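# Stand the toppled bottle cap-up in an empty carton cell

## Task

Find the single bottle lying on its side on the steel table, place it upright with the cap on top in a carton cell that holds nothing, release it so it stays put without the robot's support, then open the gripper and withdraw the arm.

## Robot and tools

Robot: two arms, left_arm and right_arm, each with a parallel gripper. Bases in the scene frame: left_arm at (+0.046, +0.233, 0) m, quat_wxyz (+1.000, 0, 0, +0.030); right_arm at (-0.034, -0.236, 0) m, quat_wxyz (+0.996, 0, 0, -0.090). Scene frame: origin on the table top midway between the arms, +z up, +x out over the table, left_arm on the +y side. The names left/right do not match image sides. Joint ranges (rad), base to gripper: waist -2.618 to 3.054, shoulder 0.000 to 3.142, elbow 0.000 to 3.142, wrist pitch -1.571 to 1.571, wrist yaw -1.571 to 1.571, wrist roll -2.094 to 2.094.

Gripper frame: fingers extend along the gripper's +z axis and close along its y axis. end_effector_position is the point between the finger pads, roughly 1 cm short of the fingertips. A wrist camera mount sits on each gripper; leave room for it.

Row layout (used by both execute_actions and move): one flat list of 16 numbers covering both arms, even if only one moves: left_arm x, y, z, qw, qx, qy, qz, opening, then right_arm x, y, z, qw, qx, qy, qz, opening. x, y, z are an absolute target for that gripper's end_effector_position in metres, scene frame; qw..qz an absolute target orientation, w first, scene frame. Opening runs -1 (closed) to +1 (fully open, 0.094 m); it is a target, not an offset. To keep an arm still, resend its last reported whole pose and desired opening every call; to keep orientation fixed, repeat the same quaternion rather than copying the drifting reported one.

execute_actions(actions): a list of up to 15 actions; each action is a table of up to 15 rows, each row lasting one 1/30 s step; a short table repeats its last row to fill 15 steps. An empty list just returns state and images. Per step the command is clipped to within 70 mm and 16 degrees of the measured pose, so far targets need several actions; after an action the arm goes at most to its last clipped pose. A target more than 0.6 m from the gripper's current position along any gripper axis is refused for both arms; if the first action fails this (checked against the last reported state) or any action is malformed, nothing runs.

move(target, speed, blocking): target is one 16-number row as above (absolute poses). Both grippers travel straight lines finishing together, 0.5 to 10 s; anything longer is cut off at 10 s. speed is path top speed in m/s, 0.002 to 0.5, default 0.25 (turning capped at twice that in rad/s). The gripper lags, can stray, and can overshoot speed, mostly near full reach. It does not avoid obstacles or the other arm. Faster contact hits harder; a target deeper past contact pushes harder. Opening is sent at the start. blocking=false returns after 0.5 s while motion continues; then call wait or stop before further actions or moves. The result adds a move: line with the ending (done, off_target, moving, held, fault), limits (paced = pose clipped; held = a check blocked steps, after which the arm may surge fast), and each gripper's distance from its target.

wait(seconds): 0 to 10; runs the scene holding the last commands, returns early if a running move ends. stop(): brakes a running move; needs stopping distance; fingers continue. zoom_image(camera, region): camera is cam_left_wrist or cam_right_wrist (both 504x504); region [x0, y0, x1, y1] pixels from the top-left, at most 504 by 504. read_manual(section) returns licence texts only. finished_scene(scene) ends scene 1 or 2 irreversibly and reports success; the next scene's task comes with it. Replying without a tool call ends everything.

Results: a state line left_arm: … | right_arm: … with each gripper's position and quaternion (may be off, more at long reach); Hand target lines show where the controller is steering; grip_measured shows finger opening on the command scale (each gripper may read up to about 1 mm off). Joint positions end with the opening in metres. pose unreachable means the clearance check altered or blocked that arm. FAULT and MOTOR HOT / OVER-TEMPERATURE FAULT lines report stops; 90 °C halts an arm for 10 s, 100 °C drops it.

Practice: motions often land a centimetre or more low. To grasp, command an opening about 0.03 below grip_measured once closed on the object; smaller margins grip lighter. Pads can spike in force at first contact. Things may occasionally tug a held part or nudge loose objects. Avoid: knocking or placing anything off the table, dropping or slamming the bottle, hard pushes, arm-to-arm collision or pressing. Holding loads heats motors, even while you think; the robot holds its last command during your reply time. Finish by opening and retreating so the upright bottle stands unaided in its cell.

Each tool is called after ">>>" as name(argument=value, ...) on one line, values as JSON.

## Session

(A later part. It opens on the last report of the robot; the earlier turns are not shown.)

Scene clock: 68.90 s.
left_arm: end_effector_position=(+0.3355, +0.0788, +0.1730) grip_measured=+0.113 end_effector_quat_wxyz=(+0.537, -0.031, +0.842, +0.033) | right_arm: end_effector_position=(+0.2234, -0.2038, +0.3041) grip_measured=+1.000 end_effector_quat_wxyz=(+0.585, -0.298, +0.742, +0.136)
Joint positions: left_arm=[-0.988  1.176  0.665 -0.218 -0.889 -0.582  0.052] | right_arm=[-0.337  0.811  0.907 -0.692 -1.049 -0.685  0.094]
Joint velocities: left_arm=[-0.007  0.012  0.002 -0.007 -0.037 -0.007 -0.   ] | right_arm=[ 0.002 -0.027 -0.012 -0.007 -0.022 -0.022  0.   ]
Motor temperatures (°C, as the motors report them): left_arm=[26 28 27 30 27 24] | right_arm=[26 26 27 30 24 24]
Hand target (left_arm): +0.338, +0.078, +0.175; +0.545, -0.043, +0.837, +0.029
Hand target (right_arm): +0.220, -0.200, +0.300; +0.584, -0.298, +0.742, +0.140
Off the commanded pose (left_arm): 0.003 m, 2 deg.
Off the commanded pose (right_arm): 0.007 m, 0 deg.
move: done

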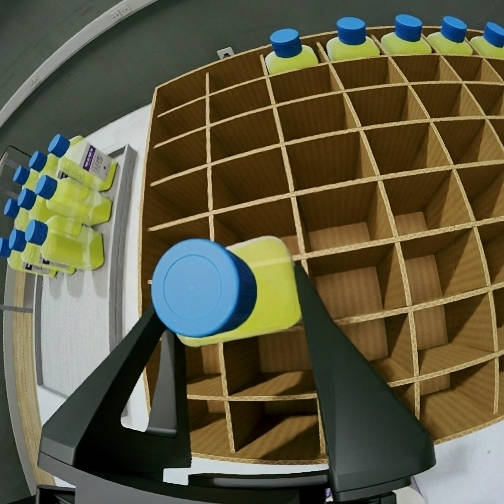

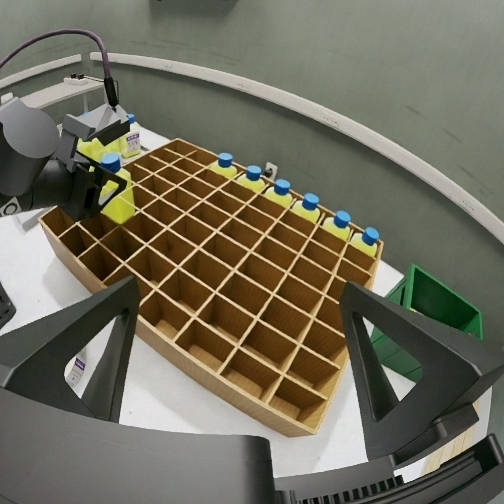

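It's entering.

>>> move(target=[0.341,0.075,0.125,0.545,-0.043,0.837,0.029,0.04,0.22,-0.2,0.3,0.584,-0.298,0.742,0.14,1], speed=0.04)

>>> move(target=[0.341,0.075,0.125,0.545,-0.043,0.837,0.029,0.5,0.22,-0.2,0.3,0.584,-0.298,0.742,0.14,1])

>>> move(target=[0.3,0.075,0.22,0.545,-0.043,0.837,0.029,0.5,0.22,-0.2,0.3,0.584,-0.298,0.742,0.14,1], speed=0.1)

Scene clock: 73.87 s.
left_arm: end_effector_position=(+0.3352, +0.0804, +0.1179) grip_measured=+0.113 end_effector_quat_wxyz=(+0.530, -0.024, +0.846, +0.048) | right_arm: end_effector_position=(+0.2234, -0.2038, +0.3041) grip_measured=+1.000 end_effector_quat_wxyz=(+0.585, -0.298, +0.742, +0.136)
Joint positions: left_arm=[-0.988  1.296  0.52   0.011 -0.896 -0.582  0.052] | right_arm=[-0.337  0.811  0.907 -0.692 -1.049 -0.685  0.094]
Joint velocities: left_arm=[-0.017 -0.007 -0.012 -0.095  0.022 -0.11  -0.001] | right_arm=[-0.022  0.007 -0.007  0.051  0.037  0.022  0.   ]
Motor temperatures (°C, as the motors report them): left_arm=[26 28 27 30 27 24] | right_arm=[26 26 27 31 24 24]
Hand target (left_arm): +0.340, +0.076, +0.126; +0.544, -0.043, +0.837, +0.029
Hand target (right_arm): +0.220, -0.200, +0.300; +0.584, -0.298, +0.742, +0.140
Off the commanded pose (left_arm): 0.011 m, 4 deg.
Off the commanded pose (right_arm): 0.007 m, 0 deg.
move: off_target (left_arm)

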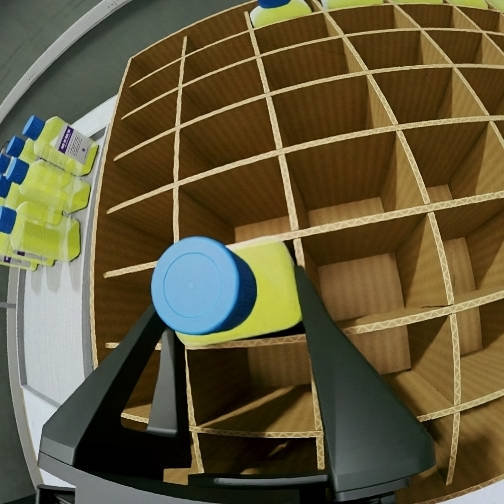

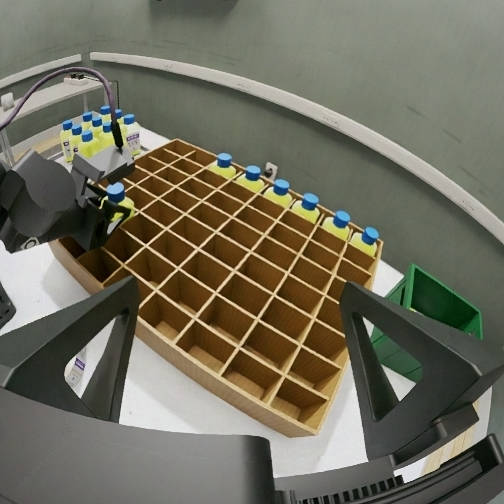

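Scene clock: 74.63 s.
left_arm: end_effector_position=(+0.3385, +0.0751, +0.1237) grip_measured=+0.498 end_effector_quat_wxyz=(+0.540, -0.034, +0.840, +0.030) | right_arm: end_effector_position=(+0.2234, -0.2038, +0.3041) grip_measured=+1.000 end_effector_quat_wxyz=(+0.585, -0.298, +0.742, +0.136)
Joint positions: left_arm=[-0.988  1.296  0.52   0.057 -0.891 -0.582  0.07 ] | right_arm=[-0.337  0.811  0.907 -0.692 -1.049 -0.685  0.094]
Joint velocities: left_arm=[-0.012 -0.012  0.007  0.022 -0.081  0.007 -0.   ] | right_arm=[ 0.007  0.022 -0.017 -0.022  0.022 -0.022  0.   ]
Motor temperatures (°C, as the motors report them): left_arm=[26 28 27 30 27 24] | right_arm=[26 26 27 31 24 24]
Hand target (left_arm): +0.341, +0.075, +0.125; +0.545, -0.043, +0.837, +0.029
Hand target (right_arm): +0.220, -0.200, +0.300; +0.584, -0.298, +0.742, +0.140
Off the commanded pose (left_arm): 0.003 m, 1 deg.
Off the commanded pose (right_arm): 0.007 m, 0 deg.
move: done

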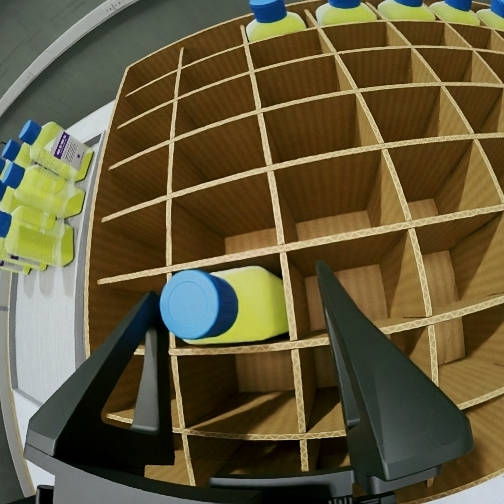

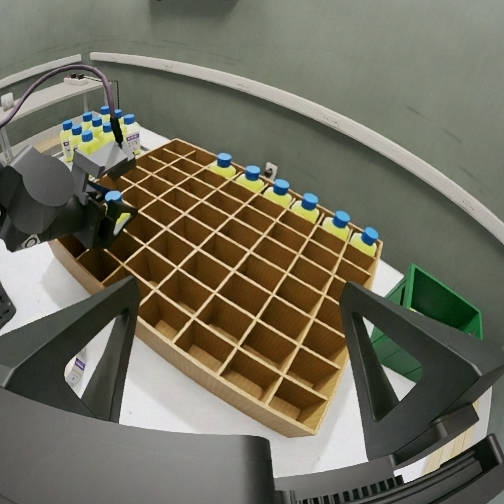

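Scene clock: 76.33 s.
left_arm: end_effector_position=(+0.3020, +0.0749, +0.2045) grip_measured=+0.498 end_effector_quat_wxyz=(+0.533, -0.029, +0.844, +0.042) | right_arm: end_effector_position=(+0.2234, -0.2038, +0.3041) grip_measured=+1.000 end_effector_quat_wxyz=(+0.585, -0.298, +0.742, +0.136)
Joint positions: left_arm=[-1.136  1.127  0.803 -0.581 -0.996 -0.774  0.07 ] | right_arm=[-0.337  0.811  0.907 -0.692 -1.049 -0.685  0.094]
Joint velocities: left_arm=[-0.002 -0.007  0.007 -0.037  0.007 -0.051  0.002] | right_arm=[ 0.002 -0.002 -0.027 -0.037 -0.007 -0.022  0.   ]
Motor temperatures (°C, as the motors report them): left_arm=[26 28 27 30 27 24] | right_arm=[26 26 27 31 24 24]
Hand target (left_arm): +0.302, +0.074, +0.220; +0.546, -0.042, +0.836, +0.031
Hand target (right_arm): +0.220, -0.200, +0.300; +0.584, -0.298, +0.742, +0.140
Off the commanded pose (left_arm): 0.016 m, 3 deg.
Off the commanded pose (right_arm): 0.007 m, 0 deg.
move: off_target (left_arm)

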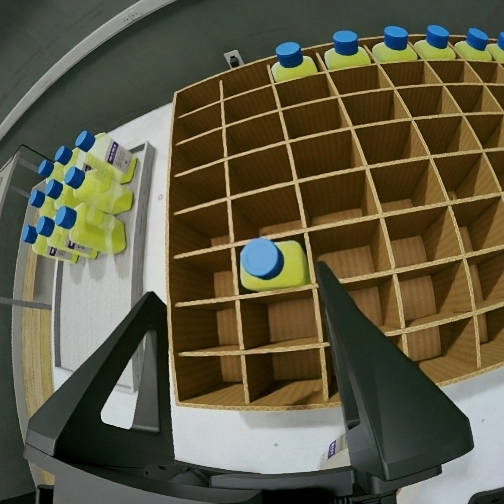

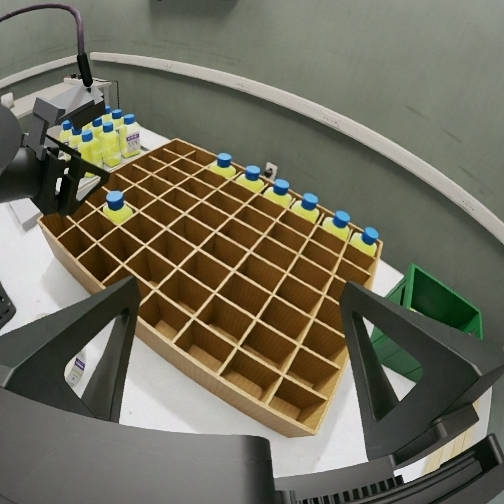

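>>> finished_scene(scene=2)

The scene is finished: the task was done.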